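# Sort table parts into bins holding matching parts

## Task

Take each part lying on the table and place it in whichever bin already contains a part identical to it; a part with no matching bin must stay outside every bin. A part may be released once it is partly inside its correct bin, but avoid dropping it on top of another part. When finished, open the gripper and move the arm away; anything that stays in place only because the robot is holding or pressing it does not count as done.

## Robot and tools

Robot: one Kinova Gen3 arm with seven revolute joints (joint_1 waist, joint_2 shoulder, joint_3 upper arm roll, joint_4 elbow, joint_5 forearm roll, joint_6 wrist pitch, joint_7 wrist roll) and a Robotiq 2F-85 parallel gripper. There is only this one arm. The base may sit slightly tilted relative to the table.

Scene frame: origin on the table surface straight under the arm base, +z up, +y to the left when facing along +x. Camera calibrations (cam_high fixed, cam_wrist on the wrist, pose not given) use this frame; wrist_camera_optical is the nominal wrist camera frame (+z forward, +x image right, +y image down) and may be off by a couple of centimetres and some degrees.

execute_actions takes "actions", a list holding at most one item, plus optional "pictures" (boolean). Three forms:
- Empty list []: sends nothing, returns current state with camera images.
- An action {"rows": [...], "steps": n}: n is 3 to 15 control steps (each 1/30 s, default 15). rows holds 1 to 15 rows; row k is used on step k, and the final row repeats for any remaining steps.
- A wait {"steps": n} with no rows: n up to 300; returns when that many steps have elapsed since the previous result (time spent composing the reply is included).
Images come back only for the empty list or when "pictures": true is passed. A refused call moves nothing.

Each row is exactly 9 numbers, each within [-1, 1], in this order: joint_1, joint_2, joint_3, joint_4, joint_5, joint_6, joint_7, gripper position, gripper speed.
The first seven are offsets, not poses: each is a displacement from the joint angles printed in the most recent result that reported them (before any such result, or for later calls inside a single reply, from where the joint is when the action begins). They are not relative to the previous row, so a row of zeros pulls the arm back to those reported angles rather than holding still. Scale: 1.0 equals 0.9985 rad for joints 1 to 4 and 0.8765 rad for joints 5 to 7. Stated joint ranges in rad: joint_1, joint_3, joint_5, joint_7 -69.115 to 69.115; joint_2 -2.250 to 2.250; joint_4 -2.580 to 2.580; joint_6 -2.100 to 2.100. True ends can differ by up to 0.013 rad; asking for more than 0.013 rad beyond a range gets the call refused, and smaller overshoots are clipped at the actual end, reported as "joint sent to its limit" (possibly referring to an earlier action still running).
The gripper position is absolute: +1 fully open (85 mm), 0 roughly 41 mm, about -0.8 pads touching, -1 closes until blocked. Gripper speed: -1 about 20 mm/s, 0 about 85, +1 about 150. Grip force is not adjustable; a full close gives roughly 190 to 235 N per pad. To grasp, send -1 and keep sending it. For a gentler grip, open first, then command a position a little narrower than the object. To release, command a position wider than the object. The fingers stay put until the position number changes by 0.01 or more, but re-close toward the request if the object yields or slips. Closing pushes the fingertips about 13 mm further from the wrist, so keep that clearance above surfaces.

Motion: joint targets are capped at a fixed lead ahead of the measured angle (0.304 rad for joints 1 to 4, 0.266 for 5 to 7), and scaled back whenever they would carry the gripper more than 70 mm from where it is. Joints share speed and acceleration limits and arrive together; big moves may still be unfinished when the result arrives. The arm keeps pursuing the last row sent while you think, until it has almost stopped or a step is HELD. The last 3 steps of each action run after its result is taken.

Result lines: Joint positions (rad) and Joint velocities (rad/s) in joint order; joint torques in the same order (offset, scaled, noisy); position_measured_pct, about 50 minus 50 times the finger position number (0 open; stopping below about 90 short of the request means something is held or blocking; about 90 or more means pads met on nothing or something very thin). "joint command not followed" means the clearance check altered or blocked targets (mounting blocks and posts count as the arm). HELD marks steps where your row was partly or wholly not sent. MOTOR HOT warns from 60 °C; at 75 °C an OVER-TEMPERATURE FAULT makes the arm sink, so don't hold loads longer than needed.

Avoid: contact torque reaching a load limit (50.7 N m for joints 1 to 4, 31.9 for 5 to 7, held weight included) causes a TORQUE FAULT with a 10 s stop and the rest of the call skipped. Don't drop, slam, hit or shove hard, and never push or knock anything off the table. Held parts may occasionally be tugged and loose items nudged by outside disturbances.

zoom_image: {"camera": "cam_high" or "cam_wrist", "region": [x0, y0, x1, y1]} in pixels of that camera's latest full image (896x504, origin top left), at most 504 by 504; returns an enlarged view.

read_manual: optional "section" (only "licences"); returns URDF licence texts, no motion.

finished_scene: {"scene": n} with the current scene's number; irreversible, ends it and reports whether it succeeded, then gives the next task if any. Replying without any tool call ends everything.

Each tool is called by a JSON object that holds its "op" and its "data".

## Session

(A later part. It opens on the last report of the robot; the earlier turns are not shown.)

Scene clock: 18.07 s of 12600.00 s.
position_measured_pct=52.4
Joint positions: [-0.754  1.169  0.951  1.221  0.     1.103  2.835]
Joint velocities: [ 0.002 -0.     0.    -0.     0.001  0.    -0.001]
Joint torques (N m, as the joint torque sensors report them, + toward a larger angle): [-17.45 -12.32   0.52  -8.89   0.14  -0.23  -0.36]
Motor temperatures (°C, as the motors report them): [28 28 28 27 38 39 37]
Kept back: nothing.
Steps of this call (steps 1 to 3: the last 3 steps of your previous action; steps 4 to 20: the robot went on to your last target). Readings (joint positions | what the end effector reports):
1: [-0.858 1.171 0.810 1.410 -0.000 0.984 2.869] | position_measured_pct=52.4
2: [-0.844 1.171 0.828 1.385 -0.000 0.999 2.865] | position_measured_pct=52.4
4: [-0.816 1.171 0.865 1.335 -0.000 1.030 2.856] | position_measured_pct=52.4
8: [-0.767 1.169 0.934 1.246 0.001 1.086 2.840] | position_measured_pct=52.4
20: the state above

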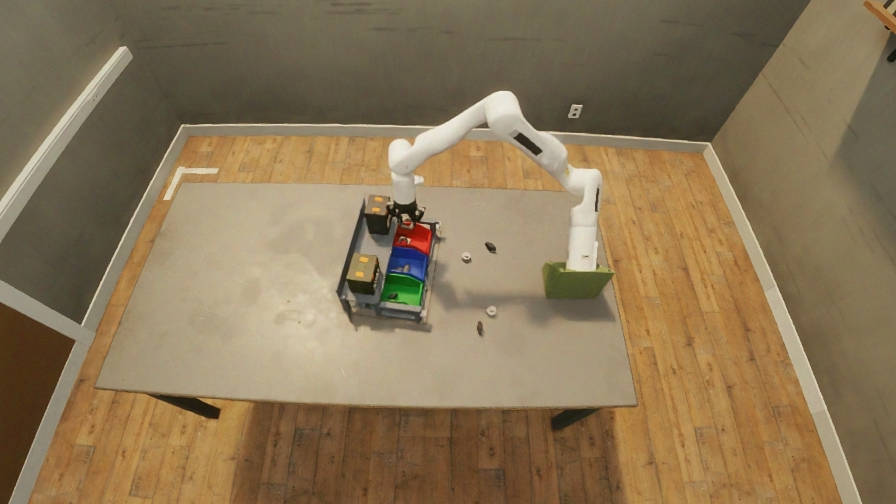

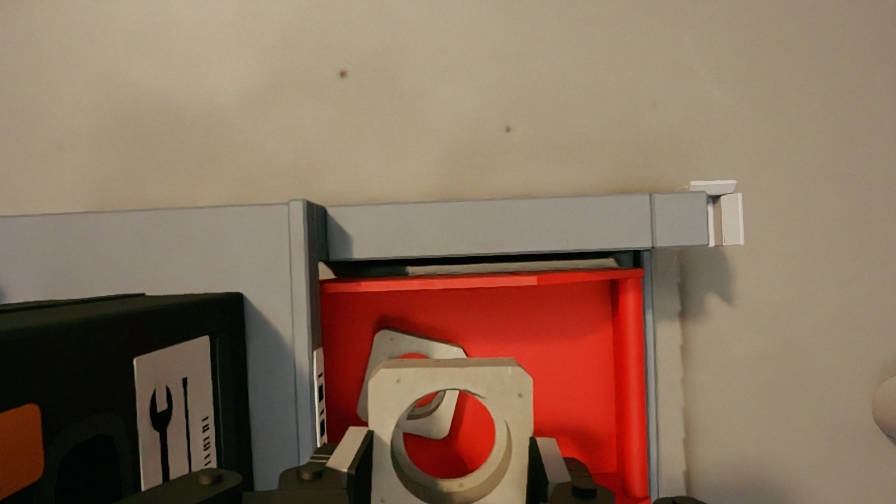

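Same part. Pull in, then descend.

{"op": "execute_actions", "data": {"actions": [{"rows":[[0,0,0,0,0,0.05,0,-1,0],[0,0,0,0,0,0.05,0,-1,0],[0,0,0,0,0,0.05,0,-1,0],[0.125,0.09,-0.04,0,0,0.05,0,-1,0]]}]}}

{"op": "execute_actions", "data": {"actions": [{"steps":8}], "pictures": true}}

Scene clock: 18.57 s of 12600.00 s.
position_measured_pct=52.4
Joint positions: [-0.636  1.254  0.913  1.224  0.     1.147  2.835]
Joint velocities: [ 0.153  0.108 -0.06   0.024 -0.     0.011  0.002]
Joint torques (N m, as the joint torque sensors report them, + toward a larger angle): [-24.52 -18.9    0.06 -10.19   0.17   0.81  -0.08]
Motor temperatures (°C, as the motors report them): [28 28 28 27 38 39 37]
Steps of this call (steps 1 to 3: the robot went on to your last target; steps 4 to 15: the first 12 steps of this action). Readings (joint positions | what the end effector reports):
4: [-0.754 1.169 0.951 1.221 0.000 1.105 2.835] | position_measured_pct=52.4
5: [-0.754 1.169 0.951 1.221 0.000 1.113 2.835] | position_measured_pct=52.4
7: [-0.753 1.170 0.951 1.221 0.000 1.141 2.835] | position_measured_pct=52.4
11: [-0.697 1.211 0.932 1.218 0.000 1.145 2.835] | position_measured_pct=52.4
15: the state above

Scene clock: 18.83 s of 12600.00 s.
position_measured_pct=52.4
Joint positions: [-0.63   1.258  0.911  1.222  0.     1.147  2.835]
Joint velocities: [ 0.006  0.005 -0.    -0.001 -0.     0.     0.001]
Joint torques (N m, as the joint torque sensors report them, + toward a larger angle): [-19.37 -14.02   0.4   -7.     0.35   0.76  -0.17]
Motor temperatures (°C, as the motors report them): [28 28 28 27 38 39 37]
Kept back: nothing.
Steps of this call (steps 1 to 3: the last 3 steps of your previous action; steps 4 to 8: the robot went on to your last target). Readings (joint positions | what the end effector reports):
1: [-0.633 1.256 0.911 1.224 0.000 1.147 2.835] | position_measured_pct=52.4
2: [-0.633 1.256 0.911 1.224 -0.000 1.147 2.835] | position_measured_pct=52.4
4: [-0.631 1.257 0.911 1.222 -0.000 1.147 2.835] | position_measured_pct=52.4
8: the state above

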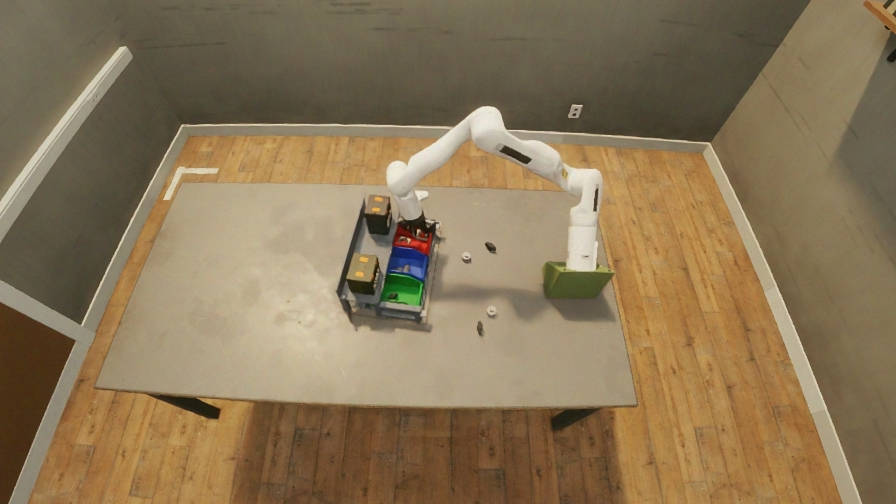

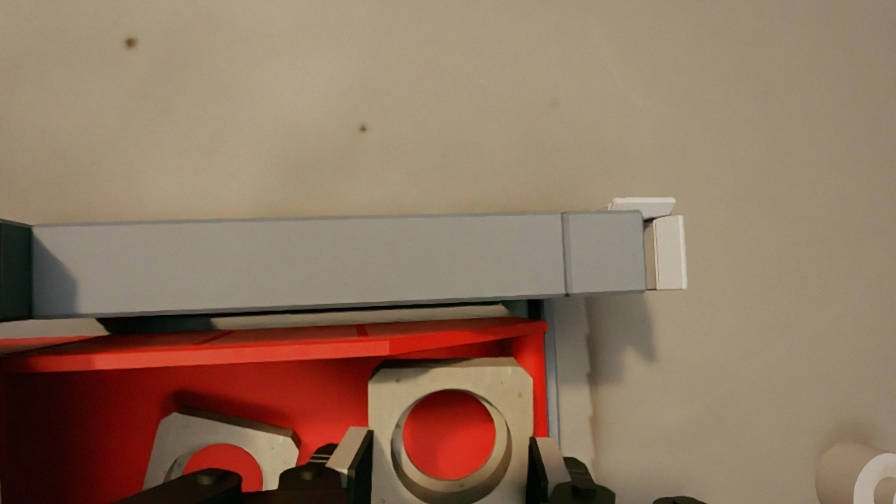

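Move out ~12mm, +y 15mm, down.

{"op": "execute_actions", "data": {"actions": [{"rows":[[-0.013,0.017,-0.014,0,0,-0.07,0,-1,0],[-0.013,0.017,-0.014,0,0,-0.07,0,-1,0],[-0.013,0.017,-0.014,0,0,-0.07,0,-1,0],[-0.013,0.017,-0.014,0,0,-0.07,0,-1,0],[0.012,0.036,-0.021,0,0,-0.07,0,-1,0]]}], "pictures": true}}

Scene clock: 19.30 s of 12600.00 s.
position_measured_pct=52.4
Joint positions: [-0.618  1.294  0.89   1.222  0.     1.086  2.835]
Joint velocities: [ 0.006  0.006 -0.003 -0.008 -0.002 -0.003 -0.   ]
Joint torques (N m, as the joint torque sensors report them, + toward a larger angle): [-19.03 -14.15   0.5   -7.28   0.32   0.73  -0.45]
Motor temperatures (°C, as the motors report them): [28 28 28 27 38 39 37]
Steps of this call (steps 1 to 2: the robot went on to your last target; steps 3 to 14: the first 12 steps of this action). Readings (joint positions | what the end effector reports):
3: [-0.630 1.259 0.911 1.222 0.000 1.146 2.835] | position_measured_pct=52.4
4: [-0.633 1.263 0.910 1.222 0.001 1.137 2.835] | position_measured_pct=52.4
6: [-0.640 1.272 0.901 1.222 0.000 1.100 2.835] | position_measured_pct=52.4
10: [-0.621 1.291 0.890 1.221 -0.000 1.085 2.835] | position_measured_pct=52.4
14: the state above

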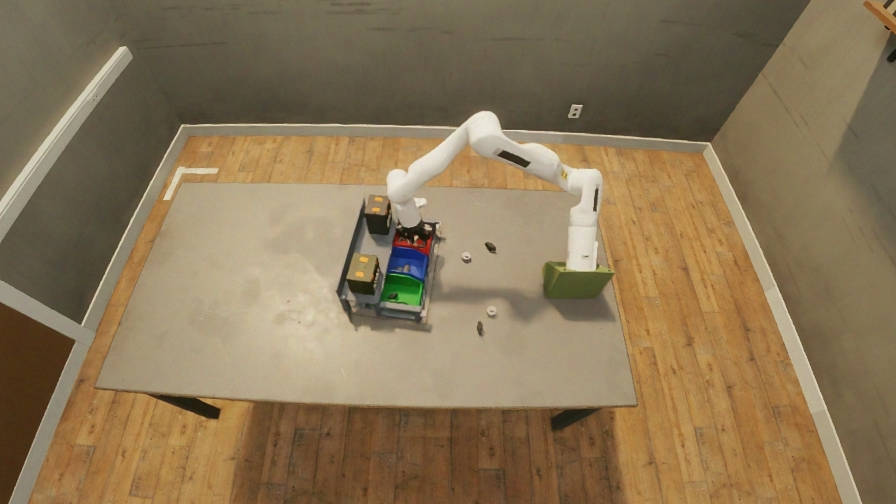

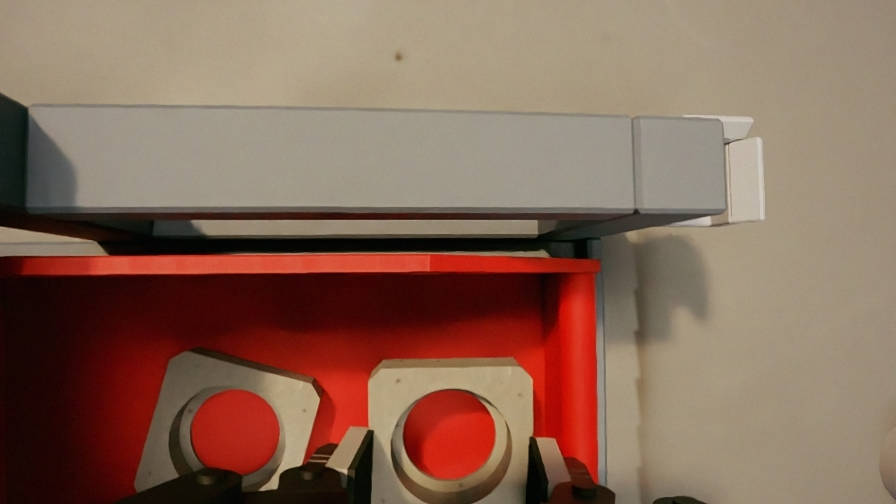

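{"op": "execute_actions", "data": {"actions": [{"rows":[[0,0,0,0,0,0,0,0.12,0]],"steps":10}]}}

{"op": "execute_actions", "data": {"actions": [{"rows":[[-0.2,-0.15,0.06,0,0,0.1,0,0.12,0]]}]}}

{"op": "execute_actions", "data": {"actions": [{"steps":8}]}}

{"op": "execute_actions", "data": {"actions": [{"rows":[[-0.238,-0.075,0.013,0.2,0,0,0.3,0.12,0]]}]}}

{"op": "execute_actions", "data": {"actions": [{"steps":10}]}}

{"op": "execute_actions", "data": {"actions": [{"rows":[[0,0,0,0.896,0,-0.905,0.82,0.12,0]]}]}}

{"op": "execute_actions", "data": {"actions": [{"steps":28}], "pictures": true}}

Scene clock: 19.77 s of 12600.00 s.
position_measured_pct=44.4
Joint positions: [-0.619  1.293  0.89   1.222  0.     1.086  2.835]
Joint velocities: [-0.002 -0.    -0.001 -0.001  0.001 -0.001 -0.   ]
Joint torques (N m, as the joint torque sensors report them, + toward a larger angle): [-18.61 -14.25   0.41  -6.53   0.38   0.51  -0.4 ]
Motor temperatures (°C, as the motors report them): [28 28 28 27 38 39 37]
Steps of this call (steps 1 to 3: the last 3 steps of your previous action; steps 4 to 7: the robot went on to your last target; steps 8 to 14: the first 7 steps of this action). Readings (joint positions | what the end effector reports):
8: [-0.618 1.294 0.890 1.222 0.000 1.086 2.835] | position_measured_pct=52.4
9: [-0.618 1.294 0.890 1.222 0.000 1.086 2.835] | position_measured_pct=52.4
11: [-0.618 1.294 0.890 1.222 0.000 1.086 2.835] | position_measured_pct=47.6
14: the state above

Scene clock: 20.27 s of 12600.00 s.
position_measured_pct=44.0
Joint positions: [-0.809  1.151  0.948  1.219  0.     1.17   2.835]
Joint velocities: [-0.186 -0.141  0.07  -0.015  0.003  0.103  0.001]
Joint torques (N m, as the joint torque sensors report them, + toward a larger angle): [-11.37  -8.3   -0.32  -6.03   0.31  -0.09  -0.22]
Motor temperatures (°C, as the motors report them): [28 28 28 27 38 39 37]
Steps of this call (steps 1 to 3: the last 3 steps of your previous action; steps 4 to 15: the first 12 steps of this action, its rows measured from where the robot was after step 3). Readings (joint positions | what the end effector reports):
3: [-0.619 1.293 0.890 1.222 0.000 1.086 2.835] | position_measured_pct=44.0
4: [-0.620 1.292 0.890 1.222 0.000 1.086 2.835] | position_measured_pct=44.0
5: [-0.626 1.288 0.892 1.223 0.000 1.088 2.835] | position_measured_pct=44.0
7: [-0.655 1.266 0.900 1.225 0.000 1.100 2.835] | position_measured_pct=44.0
11: [-0.747 1.198 0.927 1.222 0.000 1.140 2.835] | position_measured_pct=44.0
15: the state above

Scene clock: 20.53 s of 12600.00 s.
position_measured_pct=44.0
Joint positions: [-0.817  1.144  0.95   1.222  0.     1.173  2.835]
Joint velocities: [-0.008 -0.007 -0.     0.001  0.001 -0.     0.001]
Joint torques (N m, as the joint torque sensors report them, + toward a larger angle): [-17.35 -12.34  -0.2   -8.96   0.37   0.25  -0.39]
Motor temperatures (°C, as the motors report them): [28 28 28 27 38 39 37]
Kept back: nothing.
Steps of this call (steps 1 to 3: the last 3 steps of your previous action; steps 4 to 8: the robot went on to your last target). Readings (joint positions | what the end effector reports):
1: [-0.813 1.148 0.950 1.219 0.000 1.173 2.835] | position_measured_pct=44.0
2: [-0.814 1.147 0.950 1.220 0.000 1.173 2.835] | position_measured_pct=44.0
4: [-0.815 1.146 0.950 1.221 0.000 1.173 2.835] | position_measured_pct=44.0
8: the state above

Scene clock: 20.93 s of 12600.00 s.
position_measured_pct=44.0
Joint positions: [-1.041  1.074  0.961  1.411 -0.001  1.174  3.088]
Joint velocities: [-0.241 -0.072  0.015  0.242  0.002  0.004  0.326]
Joint torques (N m, as the joint torque sensors report them, + toward a larger angle): [-11.19  -9.8    1.23  -8.61   0.41  -0.46  -0.05]
Motor temperatures (°C, as the motors report them): [28 28 28 27 38 39 37]
Steps of this call (steps 1 to 12: the first 12 steps of this action). Readings (joint positions | what the end effector reports):
1: [-0.819 1.144 0.950 1.223 0.000 1.173 2.836] | position_measured_pct=44.0
2: [-0.826 1.141 0.951 1.228 0.001 1.173 2.841] | position_measured_pct=44.0
4: [-0.855 1.131 0.953 1.252 0.001 1.173 2.871] | position_measured_pct=44.0
8: [-0.968 1.096 0.958 1.345 0.000 1.173 2.996] | position_measured_pct=44.0
12: the state above

Scene clock: 21.27 s of 12600.00 s.
position_measured_pct=44.0
Joint positions: [-1.054  1.07   0.963  1.421  0.     1.173  3.098]
Joint velocities: [-0.007 -0.003 -0.     0.    -0.    -0.     0.002]
Joint torques (N m, as the joint torque sensors report them, + toward a larger angle): [-14.78 -10.    -0.11  -8.87   0.21  -0.1   -0.31]
Motor temperatures (°C, as the motors report them): [28 28 28 27 38 39 37]
Kept back: nothing.
Steps of this call (steps 1 to 3: the last 3 steps of your previous action; steps 4 to 10: the robot went on to your last target). Readings (joint positions | what the end effector reports):
1: [-1.047 1.073 0.961 1.417 -0.001 1.174 3.095] | position_measured_pct=44.0
2: [-1.048 1.072 0.962 1.419 -0.001 1.174 3.098] | position_measured_pct=44.0
4: [-1.051 1.071 0.963 1.421 0.000 1.174 3.098] | position_measured_pct=44.0
8: [-1.054 1.070 0.963 1.421 0.000 1.173 3.098] | position_measured_pct=44.0
10: the state above

Scene clock: 21.67 s of 12600.00 s.
position_measured_pct=44.0
Joint positions: [-1.055  1.069  0.963  1.724  0.     0.908  3.363]
Joint velocities: [ 0.004  0.003 -0.     1.112  0.001 -0.977  0.976]
Joint torques (N m, as the joint torque sensors report them, + toward a larger angle): [-14.01  -9.17  -0.27  -7.3    0.23  -0.37  -0.07]
Motor temperatures (°C, as the motors report them): [28 28 28 27 38 39 37]
Steps of this call (steps 1 to 12: the first 12 steps of this action). Readings (joint positions | what the end effector reports):
1: [-1.055 1.070 0.963 1.422 0.000 1.173 3.099] | position_measured_pct=44.0
2: [-1.055 1.069 0.963 1.428 0.000 1.168 3.103] | position_measured_pct=44.0
4: [-1.056 1.069 0.963 1.454 0.000 1.145 3.126] | position_measured_pct=44.0
8: [-1.056 1.069 0.963 1.575 0.000 1.039 3.232] | position_measured_pct=44.0
12: the state above

Scene clock: 22.60 s of 12600.00 s.
position_measured_pct=44.0
Joint positions: [-1.054  1.07   0.963  2.316  0.     0.38   3.817]
Joint velocities: [-0.     0.001  0.     0.     0.001 -0.     0.001]
Joint torques (N m, as the joint torque sensors report them, + toward a larger angle): [-9.54 -6.79  0.42 -2.33  0.11  0.11 -0.1 ]
Motor temperatures (°C, as the motors report them): [28 28 28 27 38 39 37]
Kept back: nothing.
Steps of this call (steps 1 to 3: the last 3 steps of your previous action; steps 4 to 28: the robot went on to your last target). Readings (joint positions | what the end effector reports):
1: [-1.055 1.069 0.963 1.761 0.000 0.875 3.396] | position_measured_pct=44.0
2: [-1.055 1.070 0.963 1.798 0.000 0.842 3.428] | position_measured_pct=44.0
4: [-1.055 1.070 0.963 1.872 0.000 0.777 3.493] | position_measured_pct=44.0
8: [-1.054 1.070 0.963 2.020 0.000 0.647 3.622] | position_measured_pct=44.0
28: the state above

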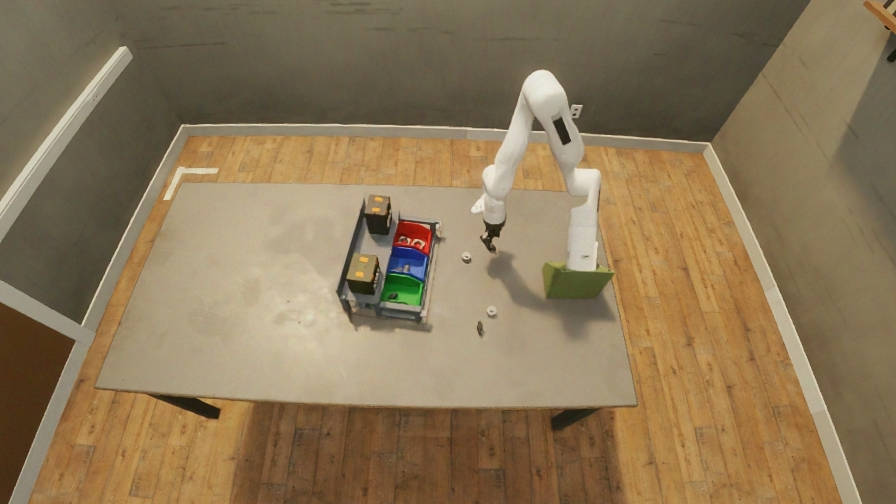

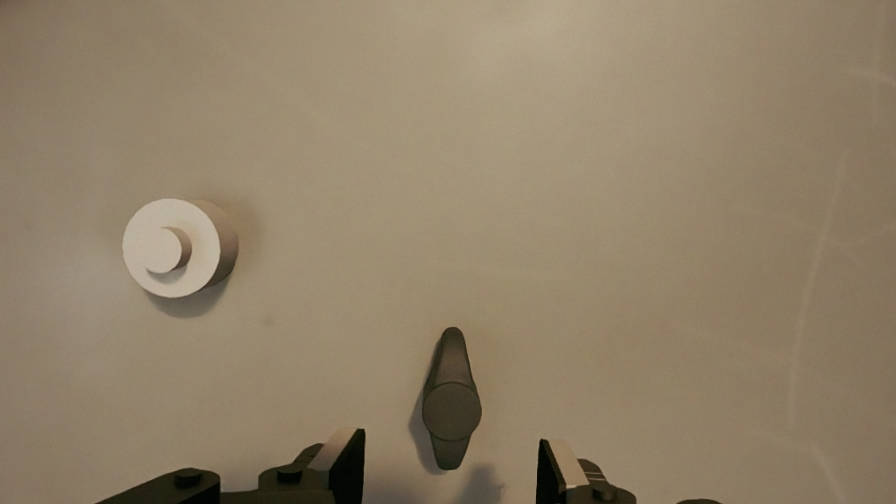

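{"op": "execute_actions", "data": {"actions": [{"rows":[[0.153,0.092,-0.054,0,0,-0.16,0,0.12,0]]}]}}

{"op": "execute_actions", "data": {"actions": [{"steps":6}], "pictures": true}}

Scene clock: 23.10 s of 12600.00 s.
position_measured_pct=44.0
Joint positions: [-0.908  1.158  0.909  2.316  0.     0.24   3.817]
Joint velocities: [ 0.044  0.025 -0.006 -0.003  0.001 -0.011 -0.002]
Joint torques (N m, as the joint torque sensors report them, + toward a larger angle): [-10.83  -7.41   0.58  -0.63   0.33   0.6   -0.28]
Motor temperatures (°C, as the motors report them): [28 28 28 27 38 39 37]
Steps of this call (steps 1 to 3: the robot went on to your last target; steps 4 to 15: the first 12 steps of this action). Readings (joint positions | what the end effector reports):
4: [-1.053 1.071 0.963 2.316 0.000 0.379 3.817] | position_measured_pct=44.0
5: [-1.046 1.075 0.961 2.316 -0.000 0.375 3.817] | position_measured_pct=44.0
7: [-1.015 1.093 0.951 2.316 0.000 0.351 3.817] | position_measured_pct=44.0
11: [-0.928 1.146 0.919 2.316 0.000 0.265 3.817] | position_measured_pct=44.0
15: the state above

Scene clock: 23.30 s of 12600.00 s.
position_measured_pct=44.0
Joint positions: [-0.903  1.161  0.909  2.316  0.     0.24   3.817]
Joint velocities: [ 0.009  0.006 -0.    -0.001 -0.    -0.     0.001]
Joint torques (N m, as the joint torque sensors report them, + toward a larger angle): [-10.99  -7.97   0.13  -1.08   0.19   0.48  -0.14]
Motor temperatures (°C, as the motors report them): [28 28 28 27 38 39 37]
Kept back: nothing.
Steps of this call (steps 1 to 3: the last 3 steps of your previous action; steps 4 to 6: the robot went on to your last target). Readings (joint positions | what the end effector reports):
1: [-0.907 1.159 0.909 2.316 0.000 0.240 3.817] | position_measured_pct=44.0
2: [-0.905 1.159 0.909 2.316 0.000 0.240 3.817] | position_measured_pct=44.0
4: [-0.904 1.160 0.909 2.316 0.000 0.240 3.817] | position_measured_pct=44.0
6: the state above

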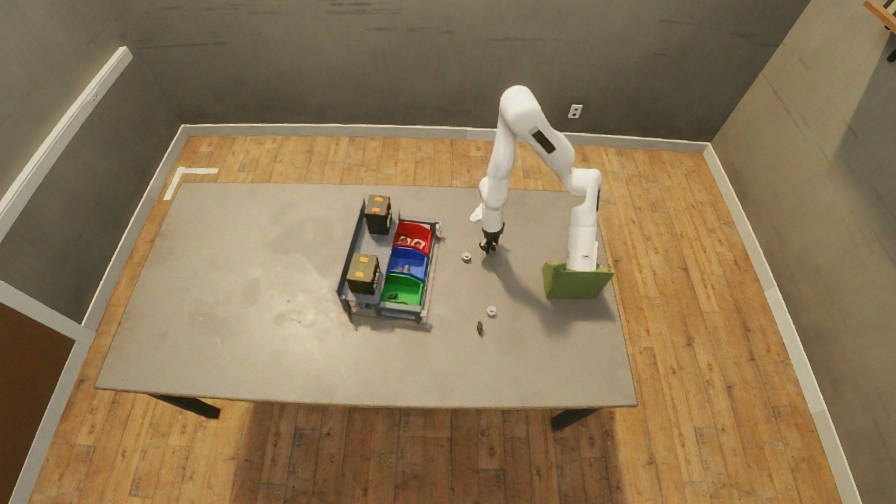

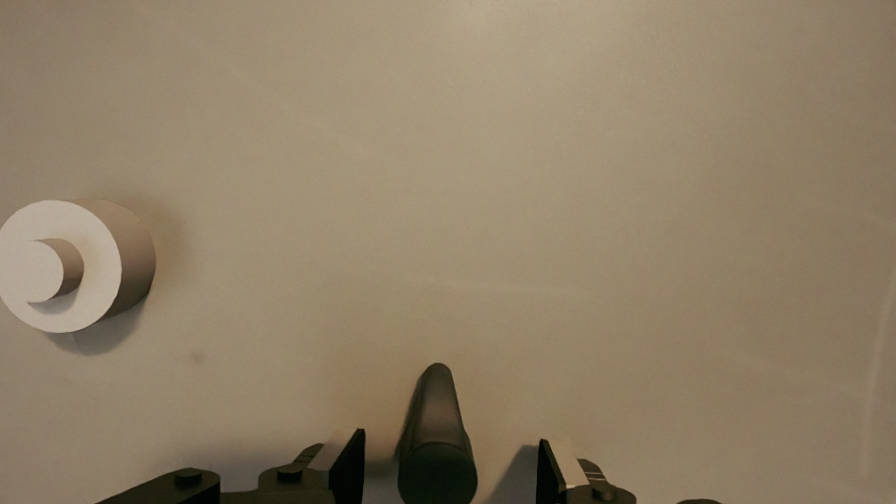

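{"op": "execute_actions", "data": {"actions": [{"rows":[[0,0,0,0,0,0,0,-1,0]]}]}}

{"op": "execute_actions", "data": {"actions": [{"rows":[[-0.1,-0.06,0.04,-0.1,0,0.2,0,-1,0]]}]}}

{"op": "execute_actions", "data": {"actions": [{"rows":[[0,0,0,-0.9,0,0.72,-1,-1,0]]}]}}

{"op": "execute_actions", "data": {"actions": [{"steps":28}]}}

{"op": "execute_actions", "data": {"actions": [{"rows":[[0.103,0.229,-0.203,-0.232,0,-0.04,-0.5,-1,0]]}]}}

{"op": "execute_actions", "data": {"actions": [{"steps":15}]}}

{"op": "execute_actions", "data": {"actions": [{"rows":[[0.105,0.11,-0.015,0,0,0,0,-1,0]]}], "pictures": true}}

Scene clock: 23.90 s of 12600.00 s.
position_measured_pct=71.8
Joint positions: [-0.903  1.161  0.909  2.316  0.     0.24   3.817]
Joint velocities: [-0.011 -0.01   0.005  0.002  0.001  0.009 -0.001]
Joint torques (N m, as the joint torque sensors report them, + toward a larger angle): [-9.83 -7.41 -0.2  -1.    0.17 -0.02 -0.13]
Motor temperatures (°C, as the motors report them): [28 28 28 27 38 39 37]
Steps of this call (steps 1 to 6: the robot went on to your last target; steps 7 to 18: the first 12 steps of this action). Readings (joint positions | what the end effector reports):
7: [-0.902 1.161 0.909 2.316 0.000 0.240 3.817] | position_measured_pct=44.0
8: [-0.903 1.161 0.909 2.316 0.000 0.240 3.817] | position_measured_pct=44.4
10: [-0.903 1.161 0.909 2.316 0.000 0.240 3.817] | position_measured_pct=48.8
14: [-0.903 1.161 0.909 2.316 0.000 0.240 3.817] | position_measured_pct=59.9
18: the state above

Scene clock: 24.40 s of 12600.00 s.
position_measured_pct=75.4
Joint positions: [-1.001  1.102  0.949  2.217  0.     0.416  3.817]
Joint velocities: [-0.027 -0.015 -0.001 -0.004 -0.     0.004 -0.001]
Joint torques (N m, as the joint torque sensors report them, + toward a larger angle): [-10.84  -7.14  -0.16  -3.05   0.5    0.48  -0.25]
Motor temperatures (°C, as the motors report them): [28 28 28 27 38 39 37]
Steps of this call (steps 1 to 3: the last 3 steps of your previous action; steps 4 to 15: the first 12 steps of this action, its rows measured from where the robot was after step 3). Readings (joint positions | what the end effector reports):
3: [-0.904 1.160 0.909 2.316 0.000 0.240 3.817] | position_measured_pct=75.4
4: [-0.905 1.159 0.910 2.315 0.000 0.242 3.817] | position_measured_pct=75.4
5: [-0.912 1.155 0.912 2.311 0.000 0.251 3.817] | position_measured_pct=75.4
7: [-0.942 1.137 0.922 2.284 0.000 0.297 3.817] | position_measured_pct=75.4
11: [-0.997 1.104 0.947 2.221 0.000 0.406 3.817] | position_measured_pct=75.4
15: the state above

Scene clock: 24.90 s of 12600.00 s.
position_measured_pct=75.4
Joint positions: [-1.002  1.101  0.949  1.916  0.     0.68   3.554]
Joint velocities: [-0.001  0.001  0.    -1.105  0.     0.968 -0.971]
Joint torques (N m, as the joint torque sensors report them, + toward a larger angle): [-13.1   -8.92   0.39  -4.42   0.4    0.37  -0.28]
Motor temperatures (°C, as the motors report them): [28 28 28 27 38 39 37]
Steps of this call (steps 1 to 3: the last 3 steps of your previous action; steps 4 to 15: the first 12 steps of this action, its rows measured from where the robot was after step 3). Readings (joint positions | what the end effector reports):
3: [-1.002 1.101 0.949 2.216 0.000 0.416 3.817] | position_measured_pct=75.4
4: [-1.003 1.101 0.949 2.216 0.000 0.417 3.816] | position_measured_pct=75.4
5: [-1.002 1.101 0.949 2.210 0.000 0.421 3.812] | position_measured_pct=75.4
7: [-1.002 1.101 0.949 2.184 0.000 0.445 3.789] | position_measured_pct=75.4
11: [-1.002 1.101 0.949 2.064 0.000 0.550 3.684] | position_measured_pct=75.4
15: the state above

Scene clock: 25.83 s of 12600.00 s.
position_measured_pct=75.4
Joint positions: [-1.003  1.101  0.949  1.318  0.     1.047  2.94 ]
Joint velocities: [ 0.003  0.001 -0.    -0.001 -0.001 -0.     0.   ]
Joint torques (N m, as the joint torque sensors report them, + toward a larger angle): [-15.76 -10.94  -0.01  -9.69   0.31  -0.55  -0.32]
Motor temperatures (°C, as the motors report them): [28 28 28 27 38 39 37]
Kept back: nothing.
Steps of this call (steps 1 to 3: the last 3 steps of your previous action; steps 4 to 28: the robot went on to your last target). Readings (joint positions | what the end effector reports):
1: [-1.002 1.101 0.949 1.879 0.000 0.712 3.522] | position_measured_pct=75.4
2: [-1.002 1.101 0.949 1.842 0.000 0.744 3.489] | position_measured_pct=75.4
4: [-1.002 1.101 0.949 1.768 0.000 0.809 3.424] | position_measured_pct=75.4
8: [-1.002 1.101 0.949 1.626 0.000 0.917 3.299] | position_measured_pct=75.4
28: the state above

Scene clock: 26.23 s of 12600.00 s.
position_measured_pct=75.4
Joint positions: [-0.918  1.29   0.781  1.126  0.     1.017  2.611]
Joint velocities: [ 0.194  0.44  -0.388 -0.455  0.004 -0.06  -1.216]
Joint torques (N m, as the joint torque sensors report them, + toward a larger angle): [-16.4  -15.2   -0.26  -8.45   0.55  -0.35  -0.04]
Motor temperatures (°C, as the motors report them): [28 28 28 27 38 39 37]
Steps of this call (steps 1 to 12: the first 12 steps of this action). Readings (joint positions | what the end effector reports):
1: [-1.002 1.102 0.949 1.317 0.000 1.047 2.939] | position_measured_pct=75.4
2: [-0.998 1.109 0.946 1.311 0.001 1.045 2.934] | position_measured_pct=75.4
4: [-0.984 1.138 0.924 1.283 0.002 1.040 2.903] | position_measured_pct=75.4
8: [-0.944 1.226 0.843 1.193 0.000 1.026 2.773] | position_measured_pct=75.4
12: the state above

Scene clock: 26.73 s of 12600.00 s.
position_measured_pct=75.4
Joint positions: [-0.9    1.329  0.747  1.086  0.     1.012  2.502]
Joint velocities: [ 0.002  0.001 -0.    -0.001  0.     0.    -0.001]
Joint torques (N m, as the joint torque sensors report them, + toward a larger angle): [-17.48 -16.26  -0.4   -9.8    0.24  -0.54  -0.19]
Motor temperatures (°C, as the motors report them): [28 28 28 27 38 39 37]
Kept back: nothing.
Steps of this call (steps 1 to 3: the last 3 steps of your previous action; steps 4 to 15: the robot went on to your last target). Readings (joint positions | what the end effector reports):
1: [-0.912 1.304 0.769 1.111 0.000 1.015 2.571] | position_measured_pct=75.4
2: [-0.907 1.315 0.758 1.101 -0.000 1.013 2.539] | position_measured_pct=75.4
4: [-0.903 1.325 0.746 1.090 -0.001 1.012 2.506] | position_measured_pct=75.4
8: [-0.901 1.328 0.746 1.087 0.000 1.012 2.502] | position_measured_pct=75.4
15: the state above

Scene clock: 27.13 s of 12600.00 s.
position_measured_pct=75.4
Joint positions: [-0.797  1.437  0.732  1.088  0.     1.012  2.502]
Joint velocities: [ 0.014  0.016  0.    -0.026  0.001 -0.007  0.001]
Joint torques (N m, as the joint torque sensors report them, + toward a larger angle): [-17.67 -16.51  -0.15  -8.33   0.15  -0.19  -0.01]
Motor temperatures (°C, as the motors report them): [28 28 28 27 38 39 37]
Steps of this call (steps 1 to 12: the first 12 steps of this action). Readings (joint positions | what the end effector reports):
1: [-0.899 1.331 0.747 1.086 0.000 1.012 2.502] | position_measured_pct=75.4
2: [-0.893 1.337 0.746 1.084 0.000 1.012 2.502] | position_measured_pct=75.4
4: [-0.866 1.365 0.742 1.082 0.000 1.011 2.502] | position_measured_pct=75.4
8: [-0.805 1.429 0.733 1.088 0.000 1.012 2.502] | position_measured_pct=75.4
12: the state above

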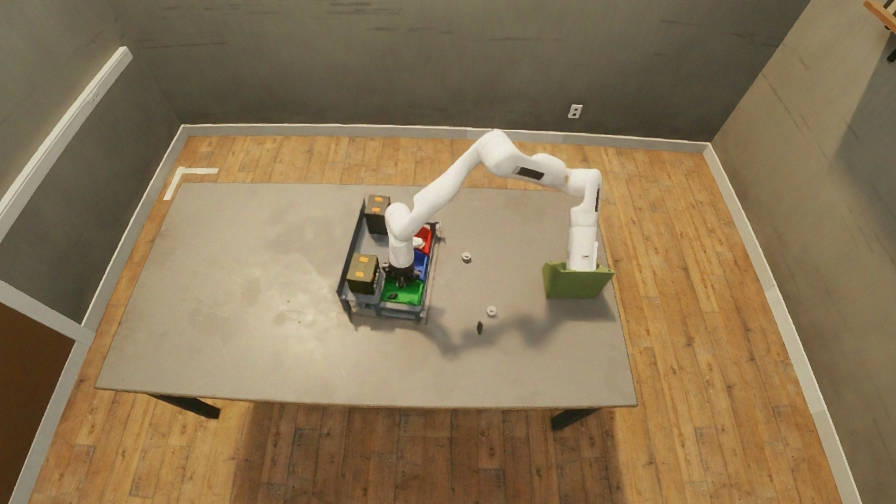

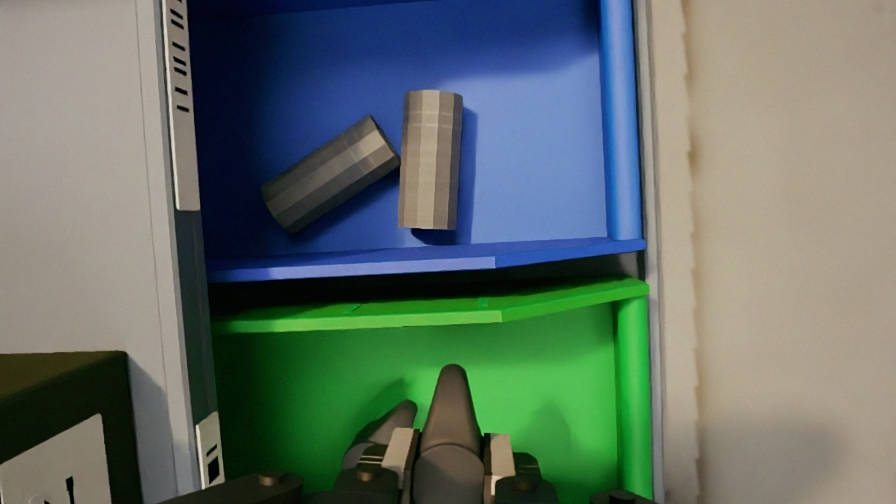

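{"op": "execute_actions", "data": {"actions": [{"rows":[[0.03,0.058,-0.016,0,0,-0.01,0,-1,0]]}], "pictures": true}}

Scene clock: 27.63 s of 12600.00 s.
position_measured_pct=75.4
Joint positions: [-0.767  1.494  0.716  1.088  0.     1.003  2.502]
Joint velocities: [ 0.004  0.006  0.001 -0.003  0.001  0.    -0.   ]
Joint torques (N m, as the joint torque sensors report them, + toward a larger angle): [-18.08 -17.99  -0.28  -7.79  -0.01   0.18  -0.09]
Motor temperatures (°C, as the motors report them): [28 28 28 27 38 39 37]
Steps of this call (steps 1 to 3: the last 3 steps of your previous action; steps 4 to 15: the first 12 steps of this action). Readings (joint positions | what the end effector reports):
4: [-0.795 1.440 0.732 1.086 0.000 1.011 2.502] | position_measured_pct=75.4
5: [-0.792 1.446 0.731 1.085 0.000 1.010 2.502] | position_measured_pct=75.4
7: [-0.779 1.472 0.724 1.084 0.001 1.005 2.502] | position_measured_pct=75.4
11: [-0.768 1.493 0.715 1.090 -0.000 1.004 2.502] | position_measured_pct=75.4
15: the state above

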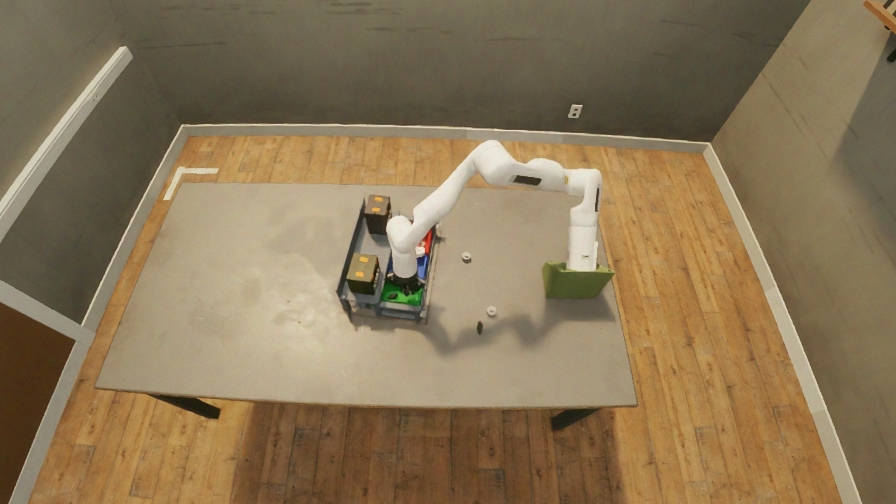

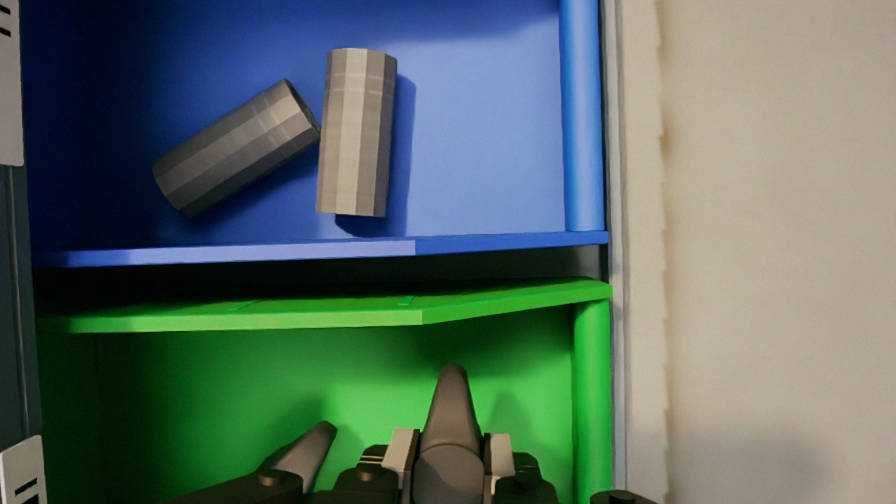

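{"op": "execute_actions", "data": {"actions": [{"rows":[[0,0,0,0,0,0.035,0,-1,0],[0,0,0,0,0,0.035,0,-1,0],[0,0,0,0,0,0.035,0,-1,0],[0,0,0,0,0,0.035,0,-1,0],[0,0,0,0,0,0.035,0,-1,0],[0,0,0,0,0,0.035,0,-0.3,0]]}]}}

{"op": "execute_actions", "data": {"actions": [{"rows":[[-0.13,-0.15,0.02,0,0,0,0,-0.3,0]]}]}}

{"op": "execute_actions", "data": {"actions": [{"rows":[[-0.257,0,-0.28,0.545,0,-0.347,-0.29,0.1,0]]}]}}

{"op": "execute_actions", "data": {"actions": [{"steps":22}]}}

{"op": "execute_actions", "data": {"actions": [{"rows":[[0,0.172,0,0,0,0,0,0.1,0]]}]}}

{"op": "execute_actions", "data": {"actions": [{"steps":8}], "pictures": true}}

Scene clock: 28.20 s of 12600.00 s.
position_measured_pct=65.9
Joint positions: [-0.767  1.494  0.716  1.088  0.     1.034  2.502]
Joint velocities: [-0.     0.    -0.    -0.    -0.     0.001  0.   ]
Joint torques (N m, as the joint torque sensors report them, + toward a larger angle): [-18.1  -17.53   0.19  -7.8    0.33   0.25  -0.19]
Motor temperatures (°C, as the motors report them): [28 28 28 27 38 39 37]
Steps of this call (steps 1 to 3: the last 3 steps of your previous action; steps 4 to 5: the robot went on to your last target; steps 6 to 17: the first 12 steps of this action). Readings (joint positions | what the end effector reports):
6: [-0.767 1.495 0.716 1.088 0.000 1.005 2.502] | position_measured_pct=75.4
7: [-0.767 1.495 0.716 1.087 0.000 1.013 2.502] | position_measured_pct=75.4
9: [-0.767 1.494 0.716 1.088 0.000 1.031 2.502] | position_measured_pct=75.4
13: [-0.767 1.494 0.716 1.088 0.000 1.034 2.502] | position_measured_pct=73.0
17: the state above

Scene clock: 28.70 s of 12600.00 s.
position_measured_pct=65.1
Joint positions: [-0.894  1.348  0.736  1.084  0.     1.033  2.502]
Joint velocities: [-0.022 -0.025  0.002  0.016  0.     0.001  0.002]
Joint torques (N m, as the joint torque sensors report them, + toward a larger angle): [-13.59 -12.37  -0.17  -6.42   0.36   0.04  -0.16]
Motor temperatures (°C, as the motors report them): [28 28 28 27 38 39 37]
Steps of this call (steps 1 to 3: the last 3 steps of your previous action; steps 4 to 15: the first 12 steps of this action, its rows measured from where the robot was after step 3). Readings (joint positions | what the end effector reports):
3: [-0.767 1.494 0.716 1.088 0.000 1.034 2.502] | position_measured_pct=65.1
4: [-0.768 1.493 0.716 1.088 0.000 1.034 2.502] | position_measured_pct=65.1
5: [-0.773 1.487 0.716 1.090 0.000 1.034 2.502] | position_measured_pct=65.1
7: [-0.798 1.459 0.720 1.092 0.000 1.034 2.502] | position_measured_pct=65.1
11: [-0.865 1.381 0.731 1.088 0.000 1.034 2.502] | position_measured_pct=65.1
15: the state above

Scene clock: 29.20 s of 12600.00 s.
position_measured_pct=45.2
Joint positions: [-1.044  1.344  0.576  1.315  0.     0.863  2.357]
Joint velocities: [-0.355  0.004 -0.405  0.836 -0.005 -0.441 -0.356]
Joint torques (N m, as the joint torque sensors report them, + toward a larger angle): [-13.   -16.61  -0.28  -8.13   0.26  -0.35  -0.37]
Motor temperatures (°C, as the motors report them): [28 28 28 27 38 39 37]
Steps of this call (steps 1 to 3: the last 3 steps of your previous action; steps 4 to 15: the first 12 steps of this action, its rows measured from where the robot was after step 3). Readings (joint positions | what the end effector reports):
3: [-0.896 1.346 0.736 1.087 0.000 1.034 2.502] | position_measured_pct=65.1
4: [-0.897 1.346 0.735 1.088 0.000 1.033 2.501] | position_measured_pct=65.1
5: [-0.902 1.345 0.732 1.094 0.001 1.028 2.497] | position_measured_pct=64.7
7: [-0.926 1.344 0.710 1.122 0.002 1.005 2.475] | position_measured_pct=60.3
11: [-0.991 1.344 0.637 1.210 0.001 0.929 2.411] | position_measured_pct=49.2
15: the state above

Scene clock: 29.93 s of 12600.00 s.
position_measured_pct=45.2
Joint positions: [-1.152  1.346  0.456  1.631  0.     0.73   2.248]
Joint velocities: [-0.002 -0.001 -0.    -0.     0.    -0.    -0.001]
Joint torques (N m, as the joint torque sensors report them, + toward a larger angle): [-11.45 -16.36  -1.16  -7.07  -0.18  -0.11  -0.28]
Motor temperatures (°C, as the motors report them): [28 28 28 27 38 39 37]
Kept back: nothing.
Steps of this call (steps 1 to 3: the last 3 steps of your previous action; steps 4 to 22: the robot went on to your last target). Readings (joint positions | what the end effector reports):
1: [-1.056 1.345 0.563 1.343 0.000 0.849 2.345] | position_measured_pct=45.2
2: [-1.066 1.345 0.551 1.372 0.000 0.835 2.335] | position_measured_pct=45.2
4: [-1.086 1.345 0.529 1.431 0.000 0.811 2.315] | position_measured_pct=45.2
8: [-1.125 1.346 0.486 1.548 -0.000 0.763 2.276] | position_measured_pct=45.2
22: the state above

Scene clock: 30.33 s of 12600.00 s.
position_measured_pct=45.2
Joint positions: [-1.151  1.512  0.455  1.633 -0.     0.73   2.248]
Joint velocities: [-0.004  0.023  0.015 -0.014  0.004 -0.003  0.   ]
Joint torques (N m, as the joint torque sensors report them, + toward a larger angle): [-11.05 -18.85  -0.13  -6.48   0.44   0.27  -0.25]
Motor temperatures (°C, as the motors report them): [28 28 28 27 38 39 37]
Steps of this call (steps 1 to 12: the first 12 steps of this action). Readings (joint positions | what the end effector reports):
1: [-1.152 1.348 0.456 1.631 0.000 0.730 2.248] | position_measured_pct=45.2
2: [-1.152 1.354 0.457 1.630 0.000 0.730 2.248] | position_measured_pct=45.2
4: [-1.153 1.384 0.457 1.629 0.000 0.729 2.248] | position_measured_pct=45.2
8: [-1.152 1.481 0.455 1.631 -0.000 0.730 2.248] | position_measured_pct=45.2
12: the state above

Scene clock: 30.60 s of 12600.00 s.
position_measured_pct=45.2
Joint positions: [-1.152  1.518  0.456  1.631  0.     0.73   2.248]
Joint velocities: [-0.     0.006  0.    -0.001 -0.001 -0.    -0.002]
Joint torques (N m, as the joint torque sensors report them, + toward a larger angle): [-10.54 -17.14  -0.57  -6.06   0.13   0.06  -0.06]
Motor temperatures (°C, as the motors report them): [28 28 28 27 38 39 37]
Kept back: nothing.
Steps of this call (steps 1 to 3: the last 3 steps of your previous action; steps 4 to 8: the robot went on to your last target). Readings (joint positions | what the end effector reports):
1: [-1.152 1.513 0.456 1.632 0.000 0.730 2.248] | position_measured_pct=45.2
2: [-1.152 1.514 0.456 1.632 0.000 0.730 2.248] | position_measured_pct=45.2
4: [-1.152 1.516 0.456 1.631 0.000 0.730 2.248] | position_measured_pct=45.2
8: the state above

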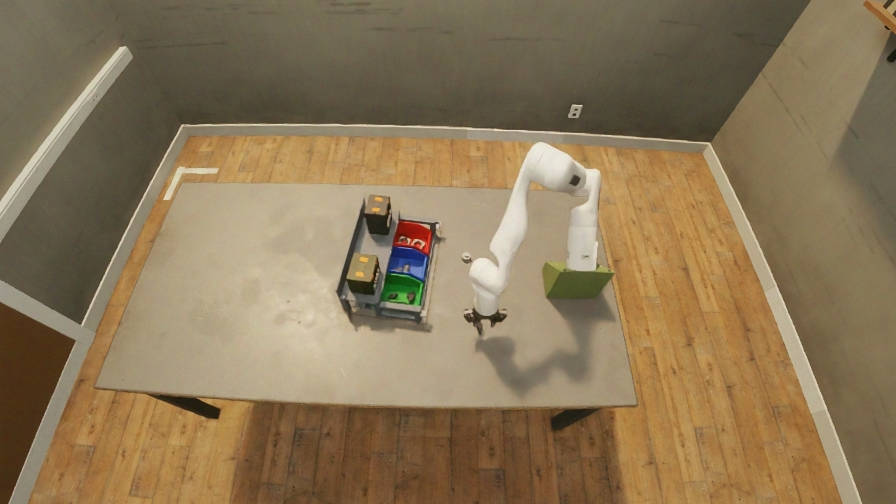

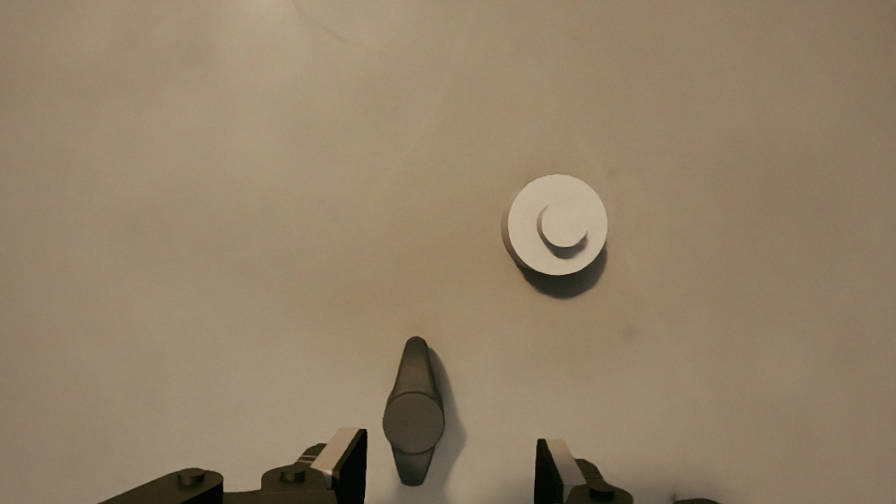

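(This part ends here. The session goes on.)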